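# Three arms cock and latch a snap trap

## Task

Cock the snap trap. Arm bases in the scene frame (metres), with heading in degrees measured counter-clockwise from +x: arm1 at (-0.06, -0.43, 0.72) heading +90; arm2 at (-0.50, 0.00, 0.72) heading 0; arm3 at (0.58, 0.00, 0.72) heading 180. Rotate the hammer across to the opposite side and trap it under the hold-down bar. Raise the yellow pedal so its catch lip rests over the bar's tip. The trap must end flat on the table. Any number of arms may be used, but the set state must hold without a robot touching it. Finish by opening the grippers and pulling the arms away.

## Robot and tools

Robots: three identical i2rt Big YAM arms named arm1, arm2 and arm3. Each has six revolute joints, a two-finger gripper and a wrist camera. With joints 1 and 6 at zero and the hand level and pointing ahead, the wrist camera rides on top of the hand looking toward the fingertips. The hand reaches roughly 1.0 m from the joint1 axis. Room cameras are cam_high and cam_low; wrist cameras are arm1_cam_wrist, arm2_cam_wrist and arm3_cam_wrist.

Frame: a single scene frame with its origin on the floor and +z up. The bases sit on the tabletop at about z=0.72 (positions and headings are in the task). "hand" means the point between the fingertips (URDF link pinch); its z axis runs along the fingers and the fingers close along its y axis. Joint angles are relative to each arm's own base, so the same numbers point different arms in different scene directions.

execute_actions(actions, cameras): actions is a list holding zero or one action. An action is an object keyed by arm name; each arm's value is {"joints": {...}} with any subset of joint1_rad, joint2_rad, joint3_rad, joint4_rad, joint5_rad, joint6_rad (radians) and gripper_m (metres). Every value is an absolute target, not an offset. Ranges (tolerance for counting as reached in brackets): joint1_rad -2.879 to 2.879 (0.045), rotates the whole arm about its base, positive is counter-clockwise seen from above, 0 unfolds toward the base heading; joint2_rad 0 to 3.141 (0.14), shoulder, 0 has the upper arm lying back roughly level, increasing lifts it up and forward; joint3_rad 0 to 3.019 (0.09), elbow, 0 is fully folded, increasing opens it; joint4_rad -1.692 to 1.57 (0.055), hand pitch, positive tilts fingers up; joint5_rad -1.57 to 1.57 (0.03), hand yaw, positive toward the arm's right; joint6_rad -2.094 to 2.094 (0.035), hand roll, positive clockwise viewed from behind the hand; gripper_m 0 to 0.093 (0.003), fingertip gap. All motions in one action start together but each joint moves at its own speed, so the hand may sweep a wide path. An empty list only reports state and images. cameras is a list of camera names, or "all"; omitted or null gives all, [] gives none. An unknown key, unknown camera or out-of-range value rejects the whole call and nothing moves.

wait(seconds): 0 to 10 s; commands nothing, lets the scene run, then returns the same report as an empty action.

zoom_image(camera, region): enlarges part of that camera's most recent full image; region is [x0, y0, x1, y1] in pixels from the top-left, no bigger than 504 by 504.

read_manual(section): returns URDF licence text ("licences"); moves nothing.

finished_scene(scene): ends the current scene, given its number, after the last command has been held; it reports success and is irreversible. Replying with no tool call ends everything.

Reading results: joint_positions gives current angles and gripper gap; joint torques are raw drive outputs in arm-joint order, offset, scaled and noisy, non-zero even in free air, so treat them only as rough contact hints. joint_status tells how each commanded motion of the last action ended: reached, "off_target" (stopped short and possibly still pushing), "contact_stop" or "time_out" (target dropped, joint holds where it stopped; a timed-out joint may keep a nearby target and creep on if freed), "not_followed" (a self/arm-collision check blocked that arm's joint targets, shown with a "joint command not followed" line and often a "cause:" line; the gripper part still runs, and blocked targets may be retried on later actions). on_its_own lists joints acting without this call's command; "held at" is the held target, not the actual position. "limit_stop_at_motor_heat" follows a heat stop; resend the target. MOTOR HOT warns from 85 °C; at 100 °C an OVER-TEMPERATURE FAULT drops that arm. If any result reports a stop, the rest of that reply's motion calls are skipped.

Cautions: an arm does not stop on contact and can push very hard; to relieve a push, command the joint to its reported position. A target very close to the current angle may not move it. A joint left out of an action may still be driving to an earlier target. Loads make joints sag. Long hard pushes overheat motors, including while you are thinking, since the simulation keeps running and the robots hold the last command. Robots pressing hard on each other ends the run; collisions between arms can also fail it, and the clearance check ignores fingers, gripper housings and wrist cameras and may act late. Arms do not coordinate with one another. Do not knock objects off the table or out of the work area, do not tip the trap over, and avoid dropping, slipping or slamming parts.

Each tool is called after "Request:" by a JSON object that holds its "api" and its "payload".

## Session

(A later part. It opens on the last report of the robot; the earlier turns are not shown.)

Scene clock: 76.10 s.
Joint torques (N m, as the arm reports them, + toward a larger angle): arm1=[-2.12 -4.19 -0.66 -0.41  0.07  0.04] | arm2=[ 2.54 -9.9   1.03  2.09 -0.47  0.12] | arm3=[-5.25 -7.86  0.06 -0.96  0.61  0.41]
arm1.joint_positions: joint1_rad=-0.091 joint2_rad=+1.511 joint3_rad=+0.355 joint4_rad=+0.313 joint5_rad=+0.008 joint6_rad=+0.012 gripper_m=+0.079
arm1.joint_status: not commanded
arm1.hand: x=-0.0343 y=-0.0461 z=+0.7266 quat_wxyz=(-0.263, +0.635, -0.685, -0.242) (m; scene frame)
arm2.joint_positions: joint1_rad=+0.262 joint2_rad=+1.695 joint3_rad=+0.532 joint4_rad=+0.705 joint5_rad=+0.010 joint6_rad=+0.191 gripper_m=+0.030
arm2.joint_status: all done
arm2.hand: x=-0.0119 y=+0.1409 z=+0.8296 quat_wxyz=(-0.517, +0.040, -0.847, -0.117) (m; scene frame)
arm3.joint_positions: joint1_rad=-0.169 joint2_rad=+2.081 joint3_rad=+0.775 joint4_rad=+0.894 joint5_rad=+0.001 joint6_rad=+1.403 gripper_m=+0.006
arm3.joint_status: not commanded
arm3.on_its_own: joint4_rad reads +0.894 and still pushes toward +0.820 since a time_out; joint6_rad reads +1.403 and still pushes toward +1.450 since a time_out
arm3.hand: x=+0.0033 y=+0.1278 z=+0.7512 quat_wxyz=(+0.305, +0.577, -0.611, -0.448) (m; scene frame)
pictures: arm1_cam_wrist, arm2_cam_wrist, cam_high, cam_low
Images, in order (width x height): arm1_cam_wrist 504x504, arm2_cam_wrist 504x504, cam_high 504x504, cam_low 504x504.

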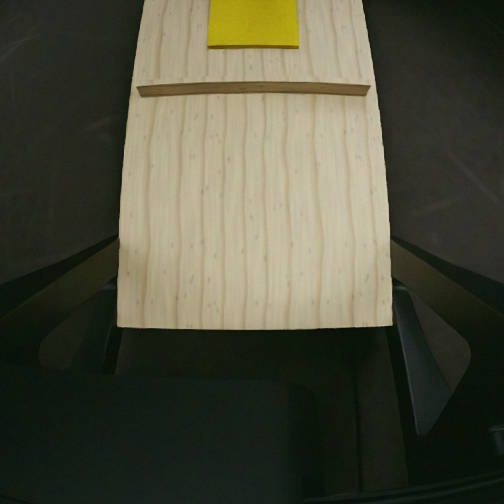

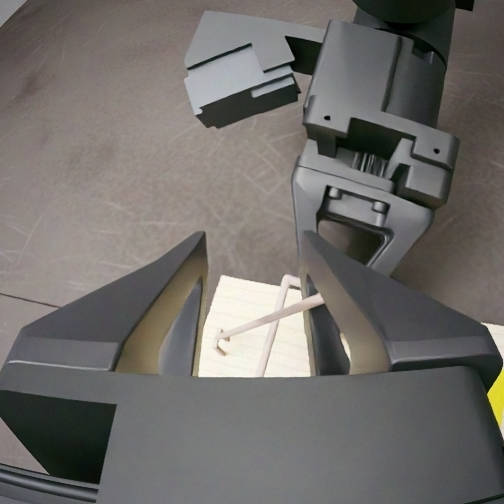

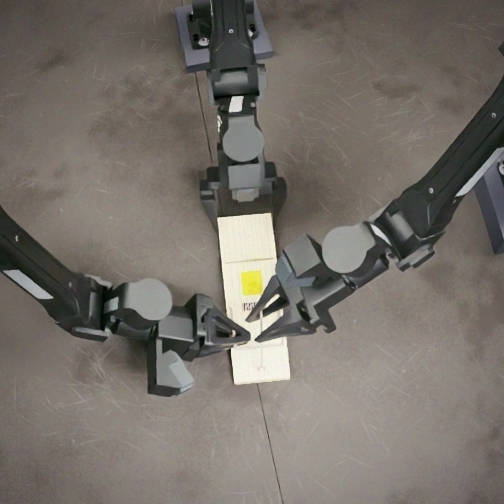

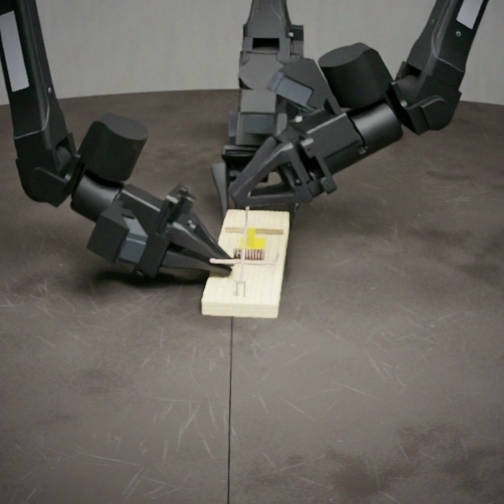

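Request:
{"api": "execute_actions", "payload": {"actions": [{"arm2":{"joints":{"joint1_rad":0.25,"joint2_rad":1.66,"joint3_rad":0.57,"gripper_m":0.09}}}], "cameras": ["arm2_cam_wrist","cam_low"]}}

Request:
{"api": "zoom_image", "payload": {"camera": "cam_low", "region": [170, 190, 320, 330]}}

Scene clock: 76.80 s.
Joint torques (N m, as the arm reports them, + toward a larger angle): arm1=[-1.28 -4.47 -0.62 -0.69  0.15  0.  ] | arm2=[-0.63 -9.68  8.31  2.22 -0.1   0.11] | arm3=[-5.21 -7.88  0.05 -0.97  0.61  0.41]
arm1.joint_positions: joint1_rad=-0.092 joint2_rad=+1.511 joint3_rad=+0.355 joint4_rad=+0.313 joint5_rad=+0.005 joint6_rad=+0.013 gripper_m=+0.079
arm1.joint_status: not commanded
arm1.hand: x=-0.0343 y=-0.0461 z=+0.7266 quat_wxyz=(-0.262, +0.635, -0.685, -0.243) (m; scene frame)
arm2.joint_positions: joint1_rad=+0.261 joint2_rad=+1.671 joint3_rad=+0.531 joint4_rad=+0.705 joint5_rad=+0.001 joint6_rad=+0.192 gripper_m=+0.090
arm2.joint_status: all done
arm2.hand: x=-0.0105 y=+0.1426 z=+0.8411 quat_wxyz=(-0.526, +0.041, -0.841, -0.123) (m; scene frame)
arm3.joint_positions: joint1_rad=-0.169 joint2_rad=+2.082 joint3_rad=+0.775 joint4_rad=+0.894 joint5_rad=+0.001 joint6_rad=+1.403 gripper_m=+0.006
arm3.joint_status: not commanded
arm3.on_its_own: joint4_rad reads +0.894 and still pushes toward +0.820 since a time_out; joint6_rad reads +1.403 and still pushes toward +1.450 since a time_out
arm3.hand: x=+0.0034 y=+0.1278 z=+0.7510 quat_wxyz=(+0.305, +0.578, -0.611, -0.448) (m; scene frame)
pictures: arm2_cam_wrist, cam_low
Images, in order (width x height): arm2_cam_wrist 504x504, cam_low 504x504.

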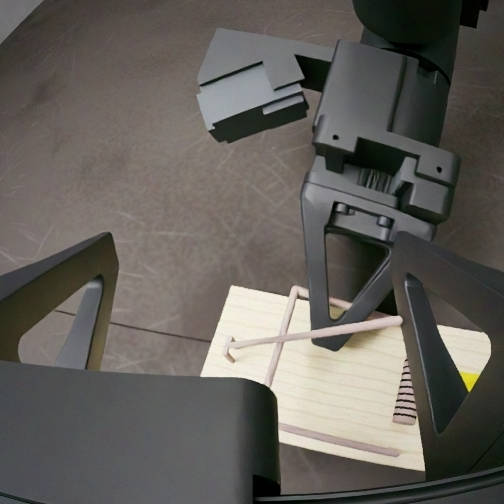

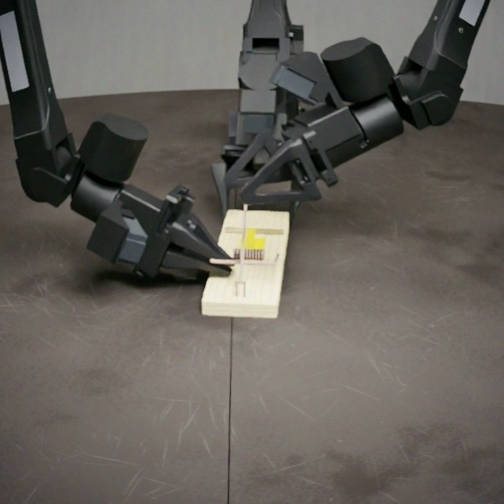

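Region (170, 190, 320, 330) of cam_low's 504x504 image, scaled by 3.360, with more detail than that image has; it fills the top 470 rows of this view, and the rest is white.

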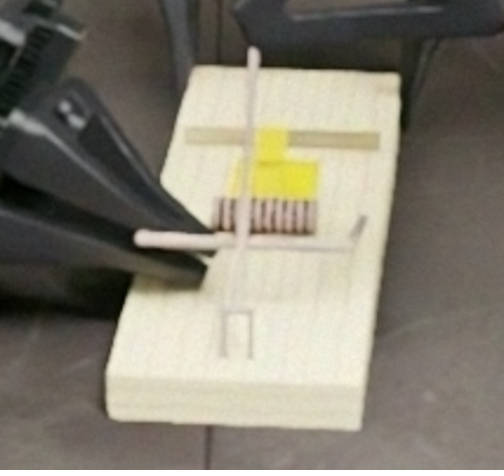

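Request:
{"api": "execute_actions", "payload": {"actions": [{"arm2":{"joints":{"joint1_rad":0.20,"joint3_rad":0.45,"joint4_rad":0.78}}}], "cameras": ["arm2_cam_wrist","cam_low"]}}

Request:
{"api": "zoom_image", "payload": {"camera": "cam_low", "region": [170, 190, 320, 330]}}

Scene clock: 77.73 s.
Joint torques (N m, as the arm reports them, + toward a larger angle): arm1=[-1.87 -4.98 -0.55 -0.3   0.21 -0.01] | arm2=[-0.11 -9.4   4.83  3.27 -0.04  0.11] | arm3=[-5.2  -7.93  0.06 -0.96  0.61  0.41]
arm1.joint_positions: joint1_rad=-0.092 joint2_rad=+1.511 joint3_rad=+0.355 joint4_rad=+0.313 joint5_rad=+0.005 joint6_rad=+0.013 gripper_m=+0.079
arm1.joint_status: not commanded
arm1.hand: x=-0.0343 y=-0.0461 z=+0.7266 quat_wxyz=(-0.262, +0.635, -0.685, -0.243) (m; scene frame)
arm2.joint_positions: joint1_rad=+0.205 joint2_rad=+1.669 joint3_rad=+0.447 joint4_rad=+0.757 joint5_rad=-0.001 joint6_rad=+0.192 gripper_m=+0.090
arm2.joint_status: all done
arm2.hand: x=-0.0356 y=+0.1074 z=+0.8227 quat_wxyz=(-0.516, +0.018, -0.850, -0.106) (m; scene frame)
arm3.joint_positions: joint1_rad=-0.169 joint2_rad=+2.082 joint3_rad=+0.775 joint4_rad=+0.894 joint5_rad=+0.001 joint6_rad=+1.403 gripper_m=+0.006
arm3.joint_status: not commanded
arm3.on_its_own: joint4_rad reads +0.894 and still pushes toward +0.820 since a time_out; joint6_rad reads +1.403 and still pushes toward +1.450 since a time_out
arm3.hand: x=+0.0034 y=+0.1278 z=+0.7510 quat_wxyz=(+0.305, +0.578, -0.611, -0.448) (m; scene frame)
pictures: arm2_cam_wrist, cam_low
Images, in order (width x height): arm2_cam_wrist 504x504, cam_low 504x504.

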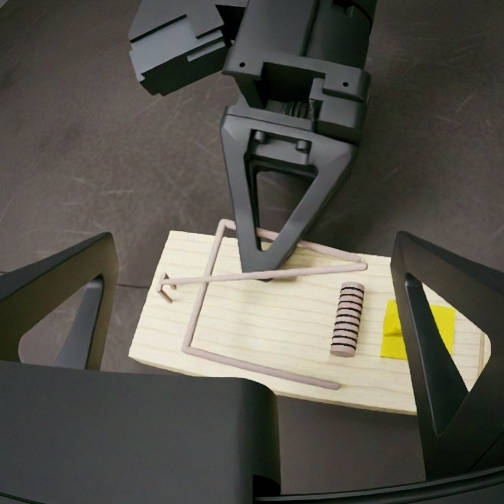

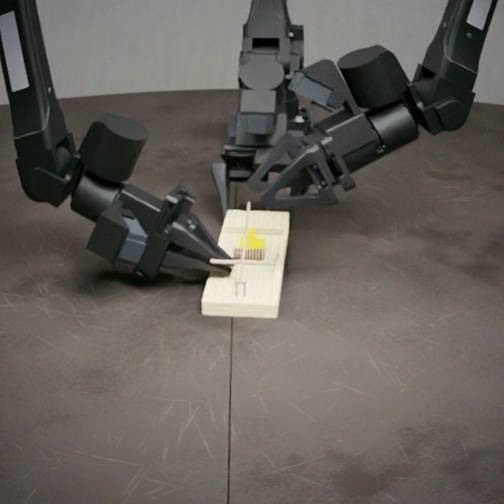

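Region (170, 190, 320, 330) of cam_low's 504x504 image, scaled by 3.360, with more detail than that image has; it fills the top 470 rows of this view, and the rest is white.

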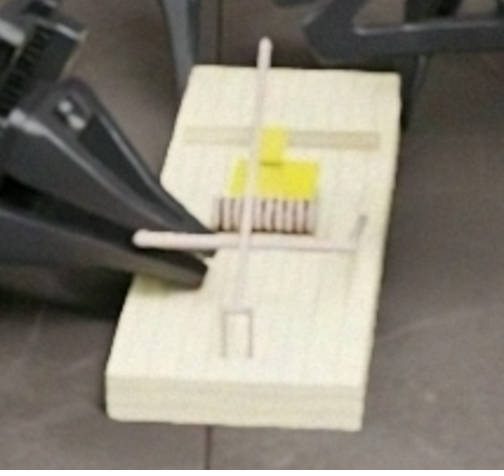

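Request:
{"api": "execute_actions", "payload": {"actions": []}}

Scene clock: 78.27 s.
Joint torques (N m, as the arm reports them, + toward a larger angle): arm1=[-2.19 -4.87 -0.69 -0.34  0.23  0.05] | arm2=[ 0.1  -9.3   4.84  3.29 -0.08  0.11] | arm3=[-5.21 -7.9   0.06 -0.96  0.61  0.41]
arm1.joint_positions: joint1_rad=-0.092 joint2_rad=+1.511 joint3_rad=+0.355 joint4_rad=+0.313 joint5_rad=+0.005 joint6_rad=+0.013 gripper_m=+0.079
arm1.joint_status: not commanded
arm1.hand: x=-0.0343 y=-0.0461 z=+0.7266 quat_wxyz=(-0.262, +0.635, -0.685, -0.243) (m; scene frame)
arm2.joint_positions: joint1_rad=+0.205 joint2_rad=+1.669 joint3_rad=+0.447 joint4_rad=+0.757 joint5_rad=-0.001 joint6_rad=+0.192 gripper_m=+0.090
arm2.joint_status: all done
arm2.hand: x=-0.0356 y=+0.1074 z=+0.8227 quat_wxyz=(-0.516, +0.018, -0.850, -0.106) (m; scene frame)
arm3.joint_positions: joint1_rad=-0.169 joint2_rad=+2.082 joint3_rad=+0.775 joint4_rad=+0.894 joint5_rad=+0.001 joint6_rad=+1.403 gripper_m=+0.006
arm3.joint_status: not commanded
arm3.on_its_own: joint4_rad reads +0.894 and still pushes toward +0.820 since a time_out; joint6_rad reads +1.403 and still pushes toward +1.450 since a time_out
arm3.hand: x=+0.0034 y=+0.1278 z=+0.7510 quat_wxyz=(+0.305, +0.578, -0.611, -0.448) (m; scene frame)
pictures: arm1_cam_wrist, arm2_cam_wrist, arm3_cam_wrist, cam_high, cam_low
Images, in order (width x height): arm1_cam_wrist 504x504, arm2_cam_wrist 504x504, arm3_cam_wrist 504x504, cam_high 504x504, cam_low 504x504.

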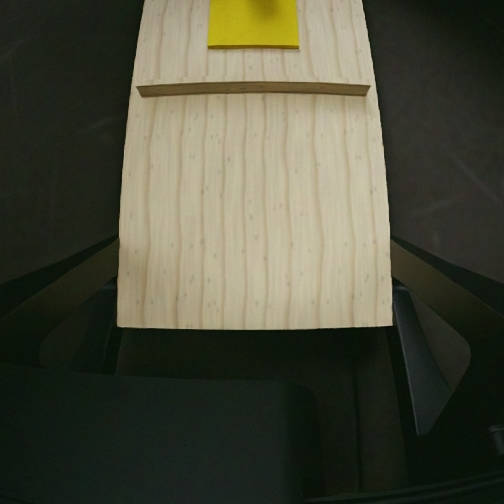

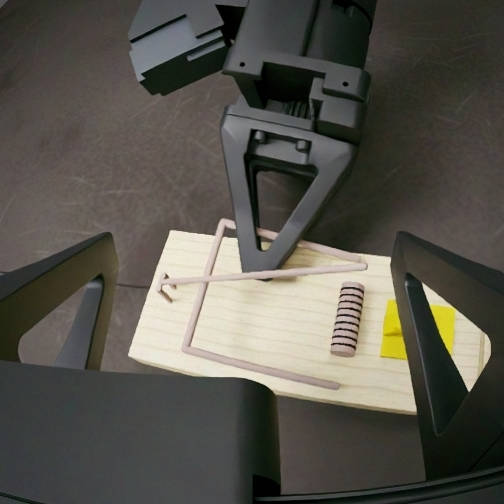

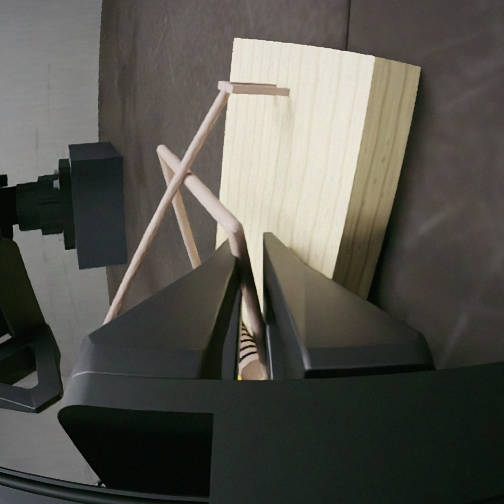

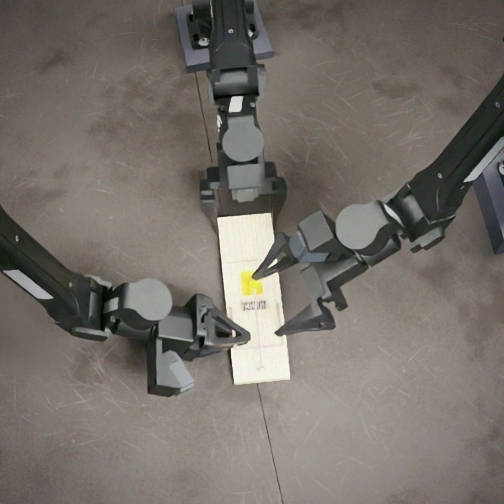

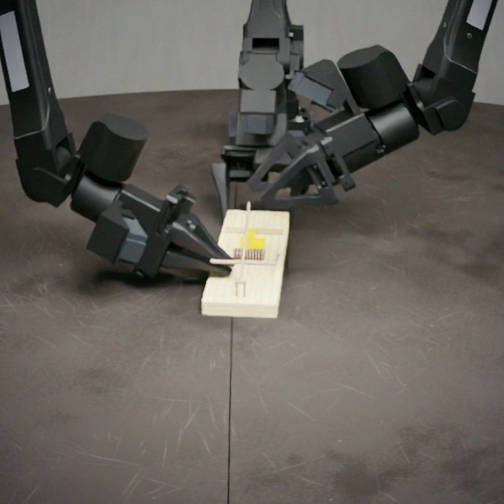

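Request:
{"api": "execute_actions", "payload": {"actions": [{"arm2":{"joints":{"joint1_rad":0.158,"joint2_rad":1.53,"joint3_rad":0.685,"joint4_rad":0.08,"joint6_rad":0,"gripper_m":0}}}], "cameras": ["arm2_cam_wrist","cam_low","cam_high"]}}

Scene clock: 79.77 s.
Joint torques (N m, as the arm reports them, + toward a larger angle): arm1=[-2.09 -3.73 -0.39 -0.48  0.22  0.03] | arm2=[-0.27 -9.28  8.23  1.67 -0.04 -0.04] | arm3=[-5.19 -7.89  0.06 -0.96  0.61  0.41]
arm1.joint_positions: joint1_rad=-0.092 joint2_rad=+1.511 joint3_rad=+0.355 joint4_rad=+0.313 joint5_rad=+0.005 joint6_rad=+0.013 gripper_m=+0.079
arm1.joint_status: not commanded
arm1.hand: x=-0.0343 y=-0.0461 z=+0.7266 quat_wxyz=(-0.262, +0.635, -0.685, -0.243) (m; scene frame)
arm2.joint_positions: joint1_rad=+0.165 joint2_rad=+1.527 joint3_rad=+0.670 joint4_rad=+0.090 joint5_rad=-0.001 joint6_rad=+0.008 gripper_m=+0.001
arm2.joint_status: all done
arm2.hand: x=-0.0090 y=+0.0936 z=+0.8437 quat_wxyz=(-0.391, +0.085, -0.916, -0.034) (m; scene frame)
arm3.joint_positions: joint1_rad=-0.169 joint2_rad=+2.082 joint3_rad=+0.775 joint4_rad=+0.894 joint5_rad=+0.001 joint6_rad=+1.403 gripper_m=+0.006
arm3.joint_status: not commanded
arm3.on_its_own: joint4_rad reads +0.894 and still pushes toward +0.820 since a time_out; joint6_rad reads +1.403 and still pushes toward +1.450 since a time_out
arm3.hand: x=+0.0034 y=+0.1278 z=+0.7510 quat_wxyz=(+0.305, +0.578, -0.611, -0.448) (m; scene frame)
pictures: arm2_cam_wrist, cam_high, cam_low
Images, in order (width x height): arm2_cam_wrist 504x504, cam_high 504x504, cam_low 504x504.

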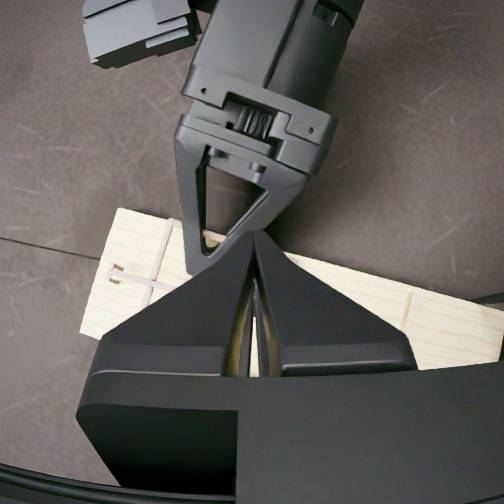

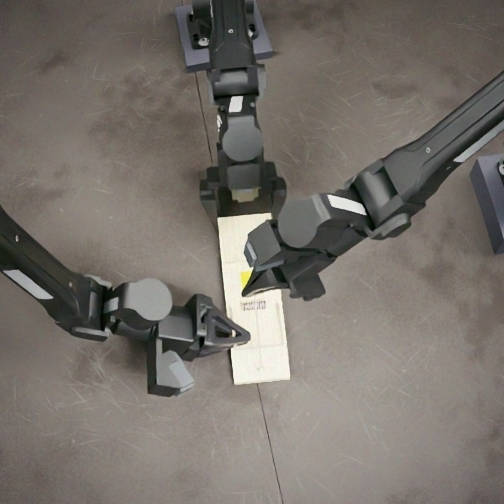

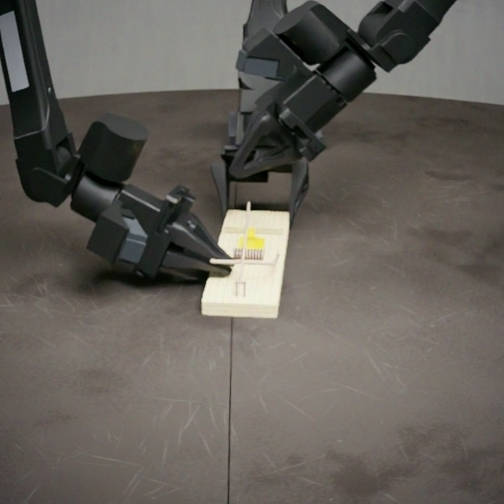

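Request:
{"api": "execute_actions", "payload": {"actions": [{"arm2":{"joints":{"joint2_rad":1.645,"joint3_rad":0.665,"joint4_rad":0.2}}}], "cameras": ["arm3_cam_wrist","cam_low"]}}

Request:
{"api": "zoom_image", "payload": {"camera": "cam_low", "region": [160, 160, 340, 340]}}

Scene clock: 80.73 s.
Joint torques (N m, as the arm reports them, + toward a larger angle): arm1=[-2.13 -3.95 -0.49 -0.56  0.24  0.  ] | arm2=[ -0.44 -11.06   6.09   2.91  -0.06  -0.05] | arm3=[-5.22 -7.97  0.06 -0.96  0.62  0.41]
arm1.joint_positions: joint1_rad=-0.092 joint2_rad=+1.511 joint3_rad=+0.355 joint4_rad=+0.313 joint5_rad=+0.005 joint6_rad=+0.013 gripper_m=+0.079
arm1.joint_status: not commanded
arm1.hand: x=-0.0343 y=-0.0461 z=+0.7266 quat_wxyz=(-0.262, +0.635, -0.685, -0.243) (m; scene frame)
arm2.joint_positions: joint1_rad=+0.165 joint2_rad=+1.655 joint3_rad=+0.667 joint4_rad=+0.178 joint5_rad=-0.001 joint6_rad=+0.008 gripper_m=+0.001
arm2.joint_status: all done
arm2.hand: x=-0.0078 y=+0.0933 z=+0.7967 quat_wxyz=(-0.372, +0.085, -0.924, -0.032) (m; scene frame)
arm3.joint_positions: joint1_rad=-0.169 joint2_rad=+2.082 joint3_rad=+0.775 joint4_rad=+0.894 joint5_rad=+0.001 joint6_rad=+1.403 gripper_m=+0.006
arm3.joint_status: not commanded
arm3.on_its_own: joint4_rad reads +0.894 and still pushes toward +0.820 since a time_out; joint6_rad reads +1.403 and still pushes toward +1.450 since a time_out
arm3.hand: x=+0.0035 y=+0.1277 z=+0.7505 quat_wxyz=(+0.305, +0.578, -0.611, -0.447) (m; scene frame)
pictures: arm3_cam_wrist, cam_low
Images, in order (width x height): arm3_cam_wrist 504x504, cam_low 504x504.

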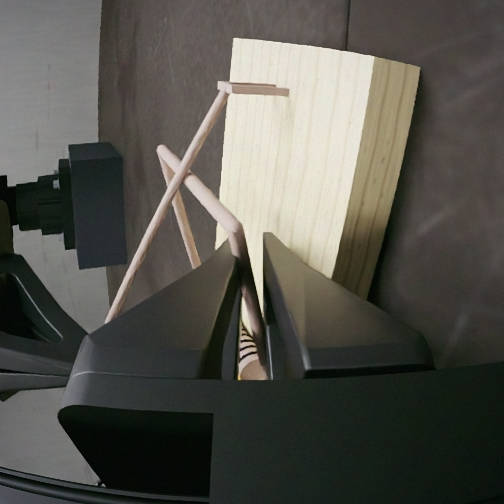

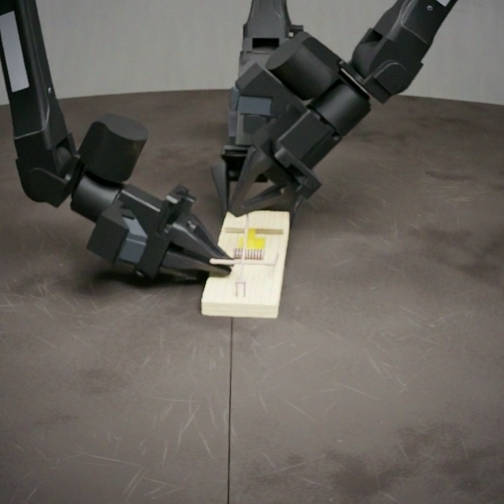

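Region (160, 160, 340, 340) of cam_low's 504x504 image, scaled by 2.800, with more detail than that image has.

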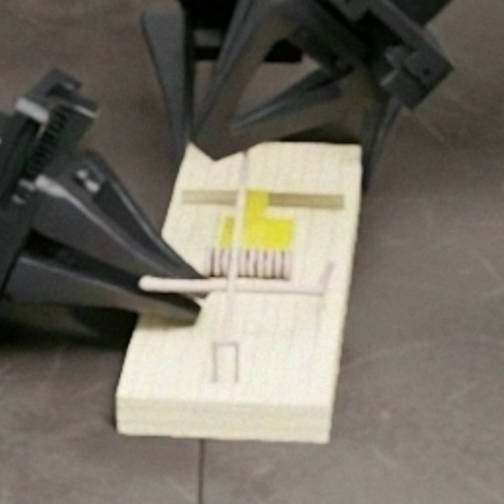

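Request:
{"api": "execute_actions", "payload": {"actions": [{"arm2":{"joints":{"joint2_rad":1.71,"joint4_rad":0.235}}}], "cameras": ["cam_low"]}}

Request:
{"api": "zoom_image", "payload": {"camera": "cam_low", "region": [160, 160, 340, 340]}}

Scene clock: 82.97 s.
Joint torques (N m, as the arm reports them, + toward a larger angle): arm1=[-1.87 -4.81 -0.34 -0.74  0.18 -0.03] | arm2=[-0.28 -9.34  5.78  2.46 -0.05 -0.05] | arm3=[-5.21 -8.19 -0.01 -0.96  0.6   0.26]
arm1.joint_positions: joint1_rad=-0.092 joint2_rad=+1.511 joint3_rad=+0.354 joint4_rad=+0.313 joint5_rad=+0.006 joint6_rad=+0.014 gripper_m=+0.079
arm1.joint_status: not commanded
arm1.hand: x=-0.0342 y=-0.0466 z=+0.7264 quat_wxyz=(-0.262, +0.634, -0.686, -0.243) (m; scene frame)
arm2.joint_positions: joint1_rad=+0.165 joint2_rad=+1.698 joint3_rad=+0.667 joint4_rad=+0.225 joint5_rad=-0.001 joint6_rad=+0.007 gripper_m=+0.001
arm2.joint_status: all done
arm2.hand: x=-0.0051 y=+0.0937 z=+0.7837 quat_wxyz=(-0.374, +0.086, -0.923, -0.032) (m; scene frame)
arm3.joint_positions: joint1_rad=-0.170 joint2_rad=+2.086 joint3_rad=+0.775 joint4_rad=+0.894 joint5_rad=+0.002 joint6_rad=+1.417 gripper_m=+0.006
arm3.joint_status: not commanded
arm3.on_its_own: joint4_rad reads +0.894 and still pushes toward +0.820 since a time_out
arm3.hand: x=+0.0040 y=+0.1282 z=+0.7486 quat_wxyz=(+0.307, +0.574, -0.616, -0.444) (m; scene frame)
pictures: cam_low
Images, in order (width x height): cam_low 504x504.

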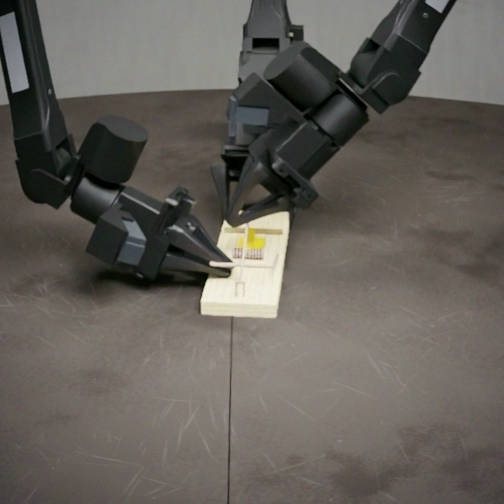

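Region (160, 160, 340, 340) of cam_low's 504x504 image, scaled by 2.800, with more detail than that image has.

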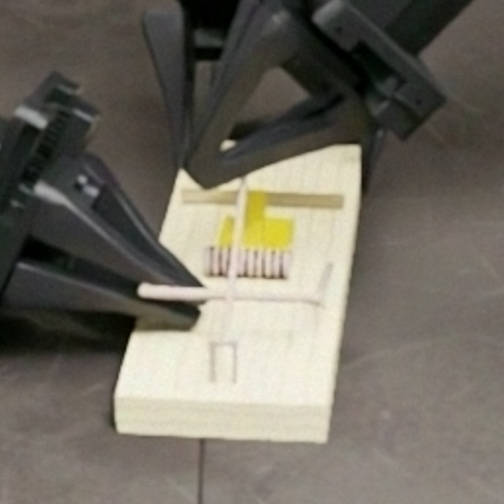

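Request:
{"api": "execute_actions", "payload": {"actions": [{"arm2":{"joints":{"joint2_rad":1.75,"joint4_rad":0.235}},"arm3":{"joints":{"joint1_rad":-0.172,"joint2_rad":2.085,"joint3_rad":0.775,"joint4_rad":0.9,"joint6_rad":1.45,"gripper_m":0.012}}}], "cameras": ["cam_low"]}}

Request:
{"api": "execute_actions", "payload": {"actions": [{"arm3":{"joints":{"joint2_rad":2.02,"joint3_rad":0.64,"joint4_rad":0.99}}}], "cameras": ["cam_low","arm3_cam_wrist"]}}

Request:
{"api": "zoom_image", "payload": {"camera": "cam_low", "region": [160, 160, 340, 340]}}

Scene clock: 83.77 s.
Joint torques (N m, as the arm reports them, + toward a larger angle): arm1=[-1.8  -4.83 -0.48 -0.54  0.16  0.07] | arm2=[-0.29 -8.05  5.6   1.58  0.02 -0.04] | arm3=[ -2.32 -15.41   3.15   2.     0.41  -0.02]
arm1.joint_positions: joint1_rad=-0.092 joint2_rad=+1.510 joint3_rad=+0.354 joint4_rad=+0.313 joint5_rad=+0.006 joint6_rad=+0.014 gripper_m=+0.079
arm1.joint_status: not commanded
arm1.hand: x=-0.0341 y=-0.0465 z=+0.7265 quat_wxyz=(-0.262, +0.634, -0.686, -0.243) (m; scene frame)
arm2.joint_positions: joint1_rad=+0.165 joint2_rad=+1.712 joint3_rad=+0.667 joint4_rad=+0.246 joint5_rad=-0.003 joint6_rad=+0.007 gripper_m=+0.001
arm2.joint_status: all done
arm2.hand: x=-0.0034 y=+0.0944 z=+0.7809 quat_wxyz=(-0.377, +0.086, -0.922, -0.034) (m; scene frame)
arm3.joint_positions: joint1_rad=-0.169 joint2_rad=+2.084 joint3_rad=+0.778 joint4_rad=+0.902 joint5_rad=+0.007 joint6_rad=+1.443 gripper_m=+0.012
arm3.joint_status: all done
arm3.hand: x=+0.0019 y=+0.1293 z=+0.7522 quat_wxyz=(+0.314, +0.563, -0.621, -0.446) (m; scene frame)
pictures: cam_low
Images, in order (width x height): cam_low 504x504.

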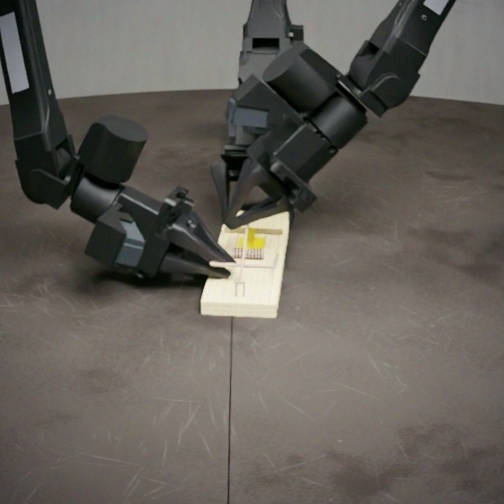

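Scene clock: 84.53 s.
Joint torques (N m, as the arm reports them, + toward a larger angle): arm1=[-2.3  -4.56 -0.48 -0.45  0.1   0.03] | arm2=[-0.45 -7.22  5.65  1.55  0.01 -0.05] | arm3=[ -2.2  -14.85   2.44   3.16   0.2    0.  ]
arm1.joint_positions: joint1_rad=-0.092 joint2_rad=+1.510 joint3_rad=+0.354 joint4_rad=+0.313 joint5_rad=+0.006 joint6_rad=+0.014 gripper_m=+0.079
arm1.joint_status: not commanded
arm1.hand: x=-0.0341 y=-0.0465 z=+0.7265 quat_wxyz=(-0.262, +0.634, -0.686, -0.243) (m; scene frame)
arm2.joint_positions: joint1_rad=+0.165 joint2_rad=+1.712 joint3_rad=+0.667 joint4_rad=+0.246 joint5_rad=-0.003 joint6_rad=+0.007 gripper_m=+0.001
arm2.joint_status: not commanded
arm2.hand: x=-0.0034 y=+0.0944 z=+0.7809 quat_wxyz=(-0.377, +0.086, -0.922, -0.034) (m; scene frame)
arm3.joint_positions: joint1_rad=-0.169 joint2_rad=+2.027 joint3_rad=+0.645 joint4_rad=+0.965 joint5_rad=+0.012 joint6_rad=+1.443 gripper_m=+0.012
arm3.joint_status: all done
arm3.hand: x=+0.0480 y=+0.1201 z=+0.7566 quat_wxyz=(+0.309, +0.564, -0.625, -0.442) (m; scene frame)
pictures: arm3_cam_wrist, cam_low
Images, in order (width x height): arm3_cam_wrist 504x504, cam_low 504x504.

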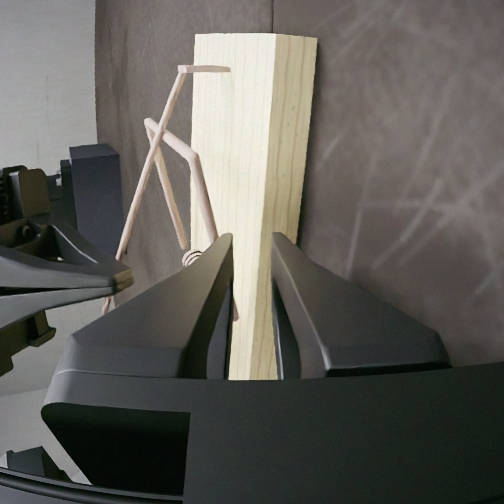

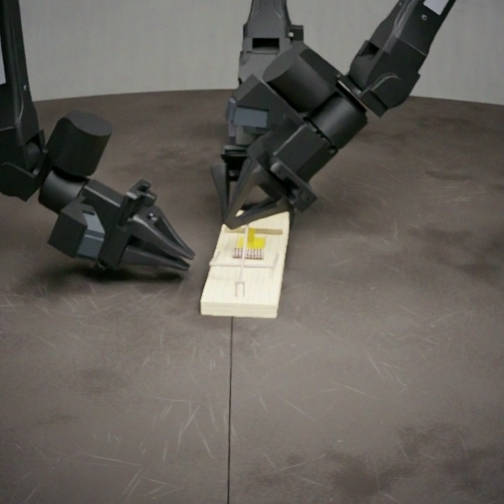

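Region (160, 160, 340, 340) of cam_low's 504x504 image, scaled by 2.800, with more detail than that image has.

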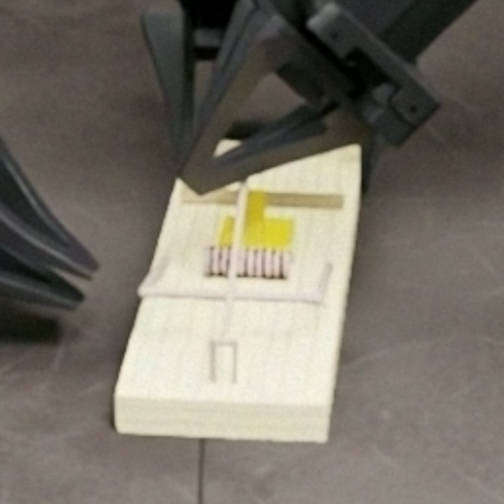

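Request:
{"api": "execute_actions", "payload": {"actions": [{"arm2":{"joints":{"joint1_rad":0.22,"joint2_rad":1.79,"joint4_rad":0.22}},"arm3":{"joints":{"joint1_rad":-0.06,"joint2_rad":1.95,"joint3_rad":0.56,"joint6_rad":0,"gripper_m":0.06}}}], "cameras": ["cam_low","arm3_cam_wrist"]}}

Request:
{"api": "zoom_image", "payload": {"camera": "cam_low", "region": [160, 160, 340, 340]}}

Scene clock: 86.77 s.
Joint torques (N m, as the arm reports them, + toward a larger angle): arm1=[-2.29 -5.08 -0.4  -0.4   0.1  -0.02] | arm2=[ 0.82 -7.08  4.13  1.    0.01 -0.02] | arm3=[ -2.41 -13.83   2.32   3.08   0.09  -0.1 ]
arm1.joint_positions: joint1_rad=-0.092 joint2_rad=+1.510 joint3_rad=+0.354 joint4_rad=+0.313 joint5_rad=+0.006 joint6_rad=+0.014 gripper_m=+0.079
arm1.joint_status: not commanded
arm1.hand: x=-0.0340 y=-0.0467 z=+0.7264 quat_wxyz=(-0.262, +0.634, -0.686, -0.243) (m; scene frame)
arm2.joint_positions: joint1_rad=+0.215 joint2_rad=+1.743 joint3_rad=+0.685 joint4_rad=+0.246 joint5_rad=-0.003 joint6_rad=+0.004 gripper_m=+0.001
arm2.joint_status: all done
arm2.hand: x=-0.0041 y=+0.1199 z=+0.7721 quat_wxyz=(-0.370, +0.110, -0.922, -0.042) (m; scene frame)
arm3.joint_positions: joint1_rad=-0.054 joint2_rad=+1.960 joint3_rad=+0.565 joint4_rad=+0.967 joint5_rad=+0.014 joint6_rad=+0.009 gripper_m=+0.060
arm3.joint_status: all done
arm3.hand: x=+0.0643 y=+0.0560 z=+0.7691 quat_wxyz=(-0.027, +0.843, -0.054, -0.535) (m; scene frame)
pictures: arm3_cam_wrist, cam_low
Images, in order (width x height): arm3_cam_wrist 504x504, cam_low 504x504.

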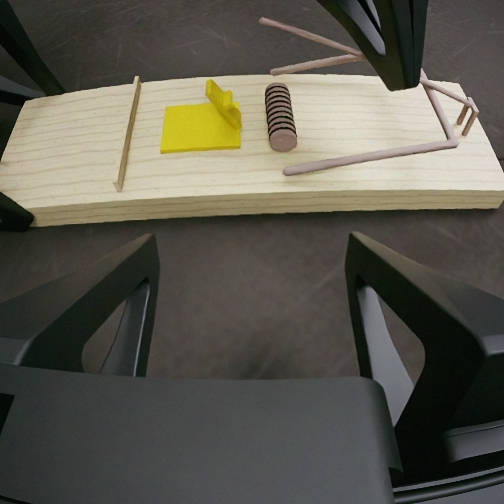

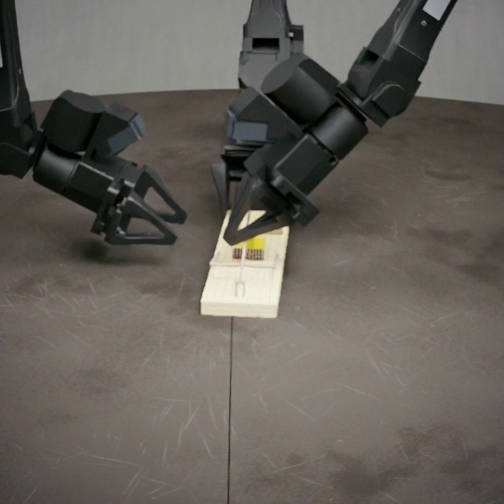

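Region (160, 160, 340, 340) of cam_low's 504x504 image, scaled by 2.800, with more detail than that image has.

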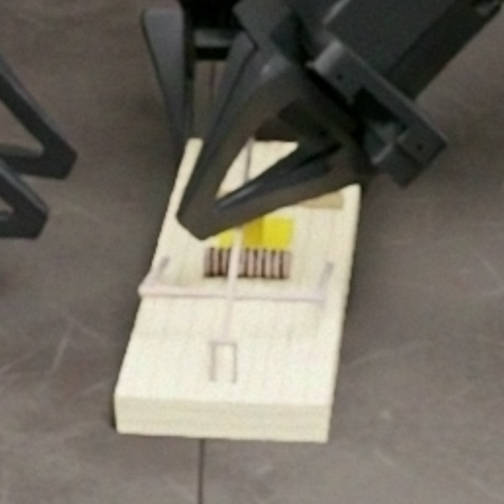

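Request:
{"api": "execute_actions", "payload": {"actions": [{"arm2":{"joints":{"joint1_rad":0.175,"joint2_rad":1.81,"joint3_rad":0.645,"joint4_rad":0.21}}}], "cameras": ["cam_low","arm3_cam_wrist"]}}

Request:
{"api": "zoom_image", "payload": {"camera": "cam_low", "region": [160, 160, 340, 340]}}

Scene clock: 87.40 s.
Joint torques (N m, as the arm reports them, + toward a larger angle): arm1=[-0.8  -5.07 -0.79 -0.4   0.18  0.05] | arm2=[-3.22 -5.86  2.5   0.57  0.36 -0.02] | arm3=[ -2.37 -13.83   2.32   3.09   0.09  -0.08]
arm1.joint_positions: joint1_rad=-0.092 joint2_rad=+1.510 joint3_rad=+0.354 joint4_rad=+0.313 joint5_rad=+0.006 joint6_rad=+0.014 gripper_m=+0.079
arm1.joint_status: not commanded
arm1.hand: x=-0.0340 y=-0.0467 z=+0.7264 quat_wxyz=(-0.262, +0.634, -0.686, -0.243) (m; scene frame)
arm2.joint_positions: joint1_rad=+0.210 joint2_rad=+1.747 joint3_rad=+0.685 joint4_rad=+0.246 joint5_rad=-0.012 joint6_rad=+0.004 gripper_m=+0.001
arm2.joint_status: all done
arm2.hand: x=-0.0045 y=+0.1188 z=+0.7699 quat_wxyz=(-0.367, +0.110, -0.922, -0.045) (m; scene frame)
arm3.joint_positions: joint1_rad=-0.054 joint2_rad=+1.960 joint3_rad=+0.565 joint4_rad=+0.967 joint5_rad=+0.014 joint6_rad=+0.009 gripper_m=+0.060
arm3.joint_status: not commanded
arm3.hand: x=+0.0643 y=+0.0560 z=+0.7691 quat_wxyz=(-0.027, +0.843, -0.053, -0.535) (m; scene frame)
pictures: arm3_cam_wrist, cam_low
Images, in order (width x height): arm3_cam_wrist 504x504, cam_low 504x504.

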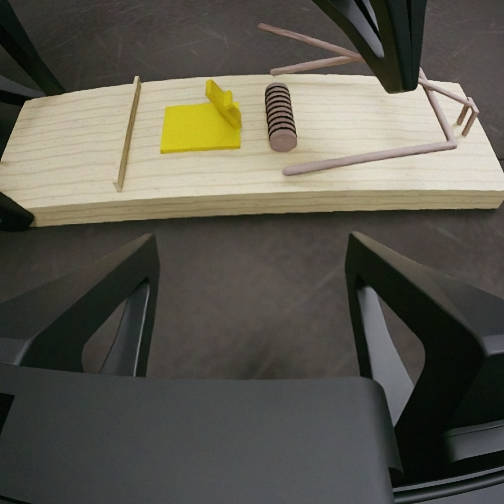

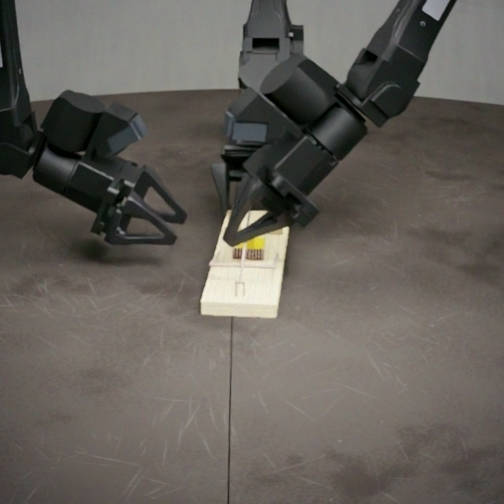

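Region (160, 160, 340, 340) of cam_low's 504x504 image, scaled by 2.800, with more detail than that image has.

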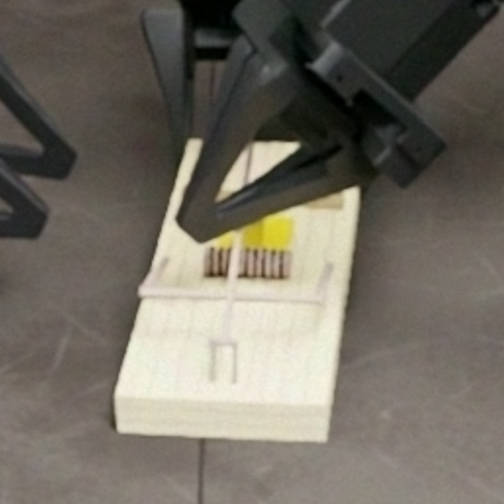

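Request:
{"api": "execute_actions", "payload": {"actions": [{"arm2":{"joints":{"joint1_rad":0.16,"joint2_rad":1.85,"joint3_rad":0.63,"joint4_rad":0.19,"gripper_m":0.035}}}], "cameras": ["cam_low","arm3_cam_wrist"]}}

Request:
{"api": "zoom_image", "payload": {"camera": "cam_low", "region": [160, 160, 340, 340]}}

Scene clock: 88.27 s.
Joint torques (N m, as the arm reports them, + toward a larger angle): arm1=[-2.22 -3.6   0.09 -0.42  0.18  0.  ] | arm2=[-0.66 -6.42  1.04 -0.36  0.33 -0.07] | arm3=[ -2.39 -13.84   2.32   3.09   0.09  -0.08]
arm1.joint_positions: joint1_rad=-0.092 joint2_rad=+1.502 joint3_rad=+0.345 joint4_rad=+0.313 joint5_rad=+0.004 joint6_rad=+0.012 gripper_m=+0.079
arm1.joint_status: not commanded
arm1.hand: x=-0.0346 y=-0.0503 z=+0.7265 quat_wxyz=(-0.261, +0.635, -0.685, -0.243) (m; scene frame)
arm2.joint_positions: joint1_rad=+0.170 joint2_rad=+1.793 joint3_rad=+0.684 joint4_rad=+0.248 joint5_rad=-0.011 joint6_rad=+0.010 gripper_m=+0.035
arm2.joint_status: joint4_rad off_target (ended at +0.248, target +0.190); the others done
arm2.hand: x=-0.0073 y=+0.0972 z=+0.7480 quat_wxyz=(-0.348, +0.089, -0.933, -0.036) (m; scene frame)
arm3.joint_positions: joint1_rad=-0.054 joint2_rad=+1.960 joint3_rad=+0.565 joint4_rad=+0.967 joint5_rad=+0.014 joint6_rad=+0.009 gripper_m=+0.060
arm3.joint_status: not commanded
arm3.hand: x=+0.0643 y=+0.0560 z=+0.7691 quat_wxyz=(-0.027, +0.843, -0.053, -0.535) (m; scene frame)
pictures: arm3_cam_wrist, cam_low
Images, in order (width x height): arm3_cam_wrist 504x504, cam_low 504x504.

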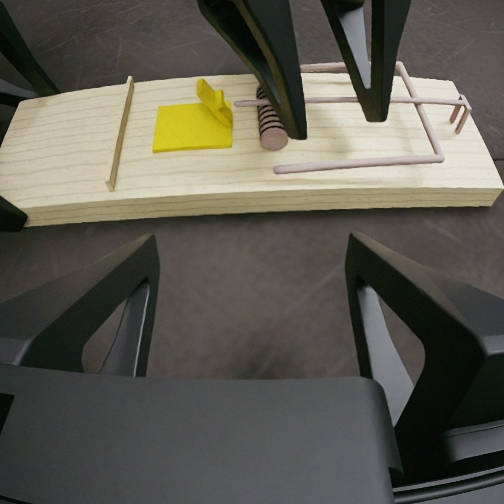

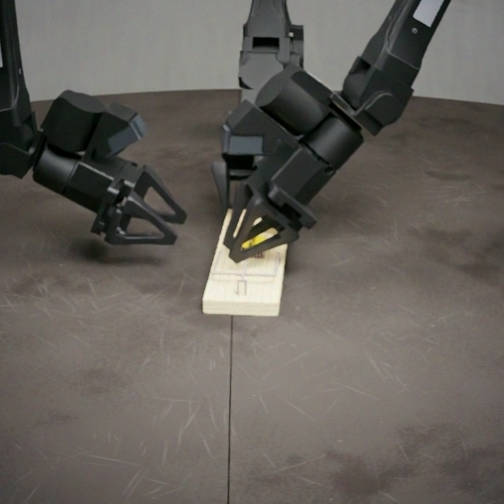

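Region (160, 160, 340, 340) of cam_low's 504x504 image, scaled by 2.800, with more detail than that image has.

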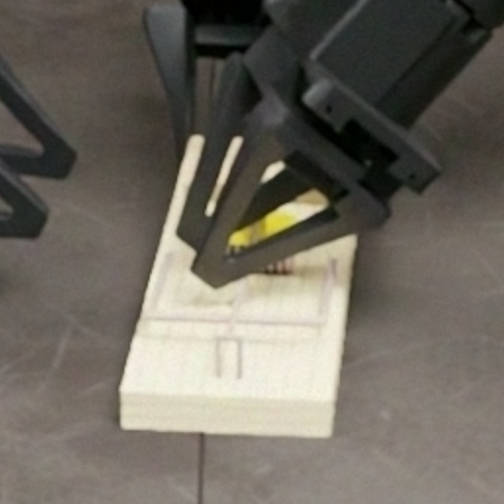

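Request:
{"api": "execute_actions", "payload": {"actions": [{"arm2":{"joints":{"gripper_m":0.018}},"arm3":{"joints":{"joint1_rad":0.012,"gripper_m":0,"joint2_rad":2.0,"joint3_rad":0.72,"joint4_rad":0.87}}}], "cameras": []}}

Request:
{"api": "execute_actions", "payload": {"actions": [{"arm3":{"joints":{"joint2_rad":2.035,"joint3_rad":0.84,"joint4_rad":0.8}}}], "cameras": ["cam_low","arm3_cam_wrist","arm2_cam_wrist","arm1_cam_wrist"]}}

Scene clock: 95.43 s.
Joint torques (N m, as the arm reports them, + toward a larger angle): arm1=[-2.25 -3.48  0.19 -0.36  0.22  0.04] | arm2=[-0.53 -6.5   0.98 -0.35  0.36 -0.09] | arm3=[ -1.6  -13.61   4.65   1.46   0.08  -0.07]
arm1.joint_positions: joint1_rad=-0.092 joint2_rad=+1.502 joint3_rad=+0.345 joint4_rad=+0.313 joint5_rad=+0.004 joint6_rad=+0.012 gripper_m=+0.079
arm1.joint_status: not commanded
arm1.hand: x=-0.0346 y=-0.0503 z=+0.7265 quat_wxyz=(-0.261, +0.635, -0.685, -0.243) (m; scene frame)
arm2.joint_positions: joint1_rad=+0.170 joint2_rad=+1.795 joint3_rad=+0.684 joint4_rad=+0.247 joint5_rad=-0.011 joint6_rad=+0.010 gripper_m=+0.018
arm2.joint_status: all done
arm2.hand: x=-0.0078 y=+0.0971 z=+0.7469 quat_wxyz=(-0.346, +0.089, -0.933, -0.036) (m; scene frame)
arm3.joint_positions: joint1_rad=+0.012 joint2_rad=+1.982 joint3_rad=+0.708 joint4_rad=+0.888 joint5_rad=+0.014 joint6_rad=+0.008 gripper_m=+0.001
arm3.joint_status: all done
arm3.hand: x=+0.0057 y=+0.0241 z=+0.7843 quat_wxyz=(-0.010, +0.833, -0.026, -0.553) (m; scene frame)
pictures: none
No camera images: the call's "cameras" was empty. Leave "cameras" out to get every camera's image.

Scene clock: 96.27 s.
Joint torques (N m, as the arm reports them, + toward a larger angle): arm1=[-1.89 -4.46 -0.15 -0.38  0.26  0.06] | arm2=[-0.55 -6.54  0.92 -0.26  0.36 -0.08] | arm3=[ -1.76 -14.65   5.68   1.5    0.08  -0.07]
arm1.joint_positions: joint1_rad=-0.092 joint2_rad=+1.502 joint3_rad=+0.345 joint4_rad=+0.313 joint5_rad=+0.004 joint6_rad=+0.012 gripper_m=+0.079
arm1.joint_status: not commanded
arm1.hand: x=-0.0346 y=-0.0503 z=+0.7265 quat_wxyz=(-0.261, +0.635, -0.685, -0.243) (m; scene frame)
arm2.joint_positions: joint1_rad=+0.170 joint2_rad=+1.795 joint3_rad=+0.684 joint4_rad=+0.247 joint5_rad=-0.011 joint6_rad=+0.010 gripper_m=+0.018
arm2.joint_status: not commanded
arm2.hand: x=-0.0078 y=+0.0971 z=+0.7469 quat_wxyz=(-0.346, +0.089, -0.933, -0.036) (m; scene frame)
arm3.joint_positions: joint1_rad=+0.012 joint2_rad=+2.019 joint3_rad=+0.820 joint4_rad=+0.816 joint5_rad=+0.014 joint6_rad=+0.008 gripper_m=+0.001
arm3.joint_status: all done
arm3.hand: x=-0.0336 y=+0.0256 z=+0.7860 quat_wxyz=(-0.010, +0.832, -0.026, -0.555) (m; scene frame)
pictures: arm1_cam_wrist, arm2_cam_wrist, arm3_cam_wrist, cam_low
Images, in order (width x height): arm1_cam_wrist 504x504, arm2_cam_wrist 504x504, arm3_cam_wrist 504x504, cam_low 504x504.

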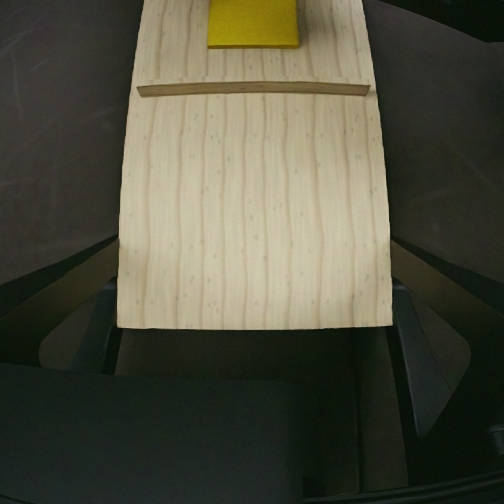

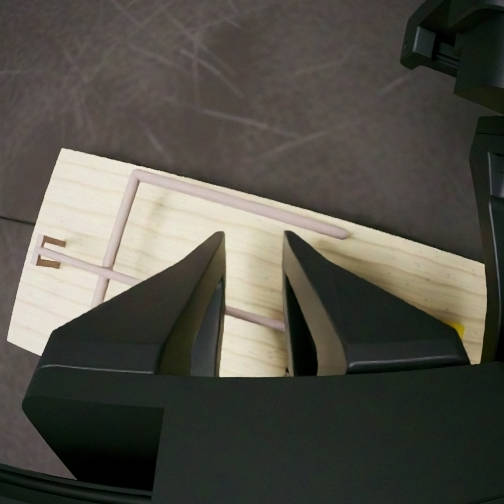

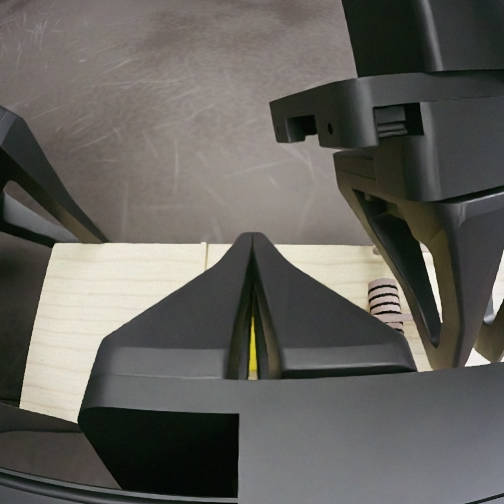

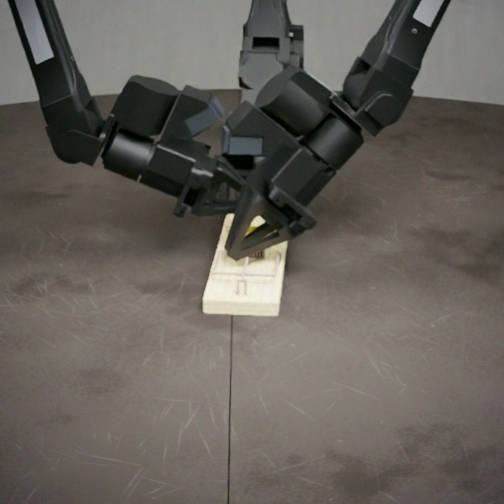

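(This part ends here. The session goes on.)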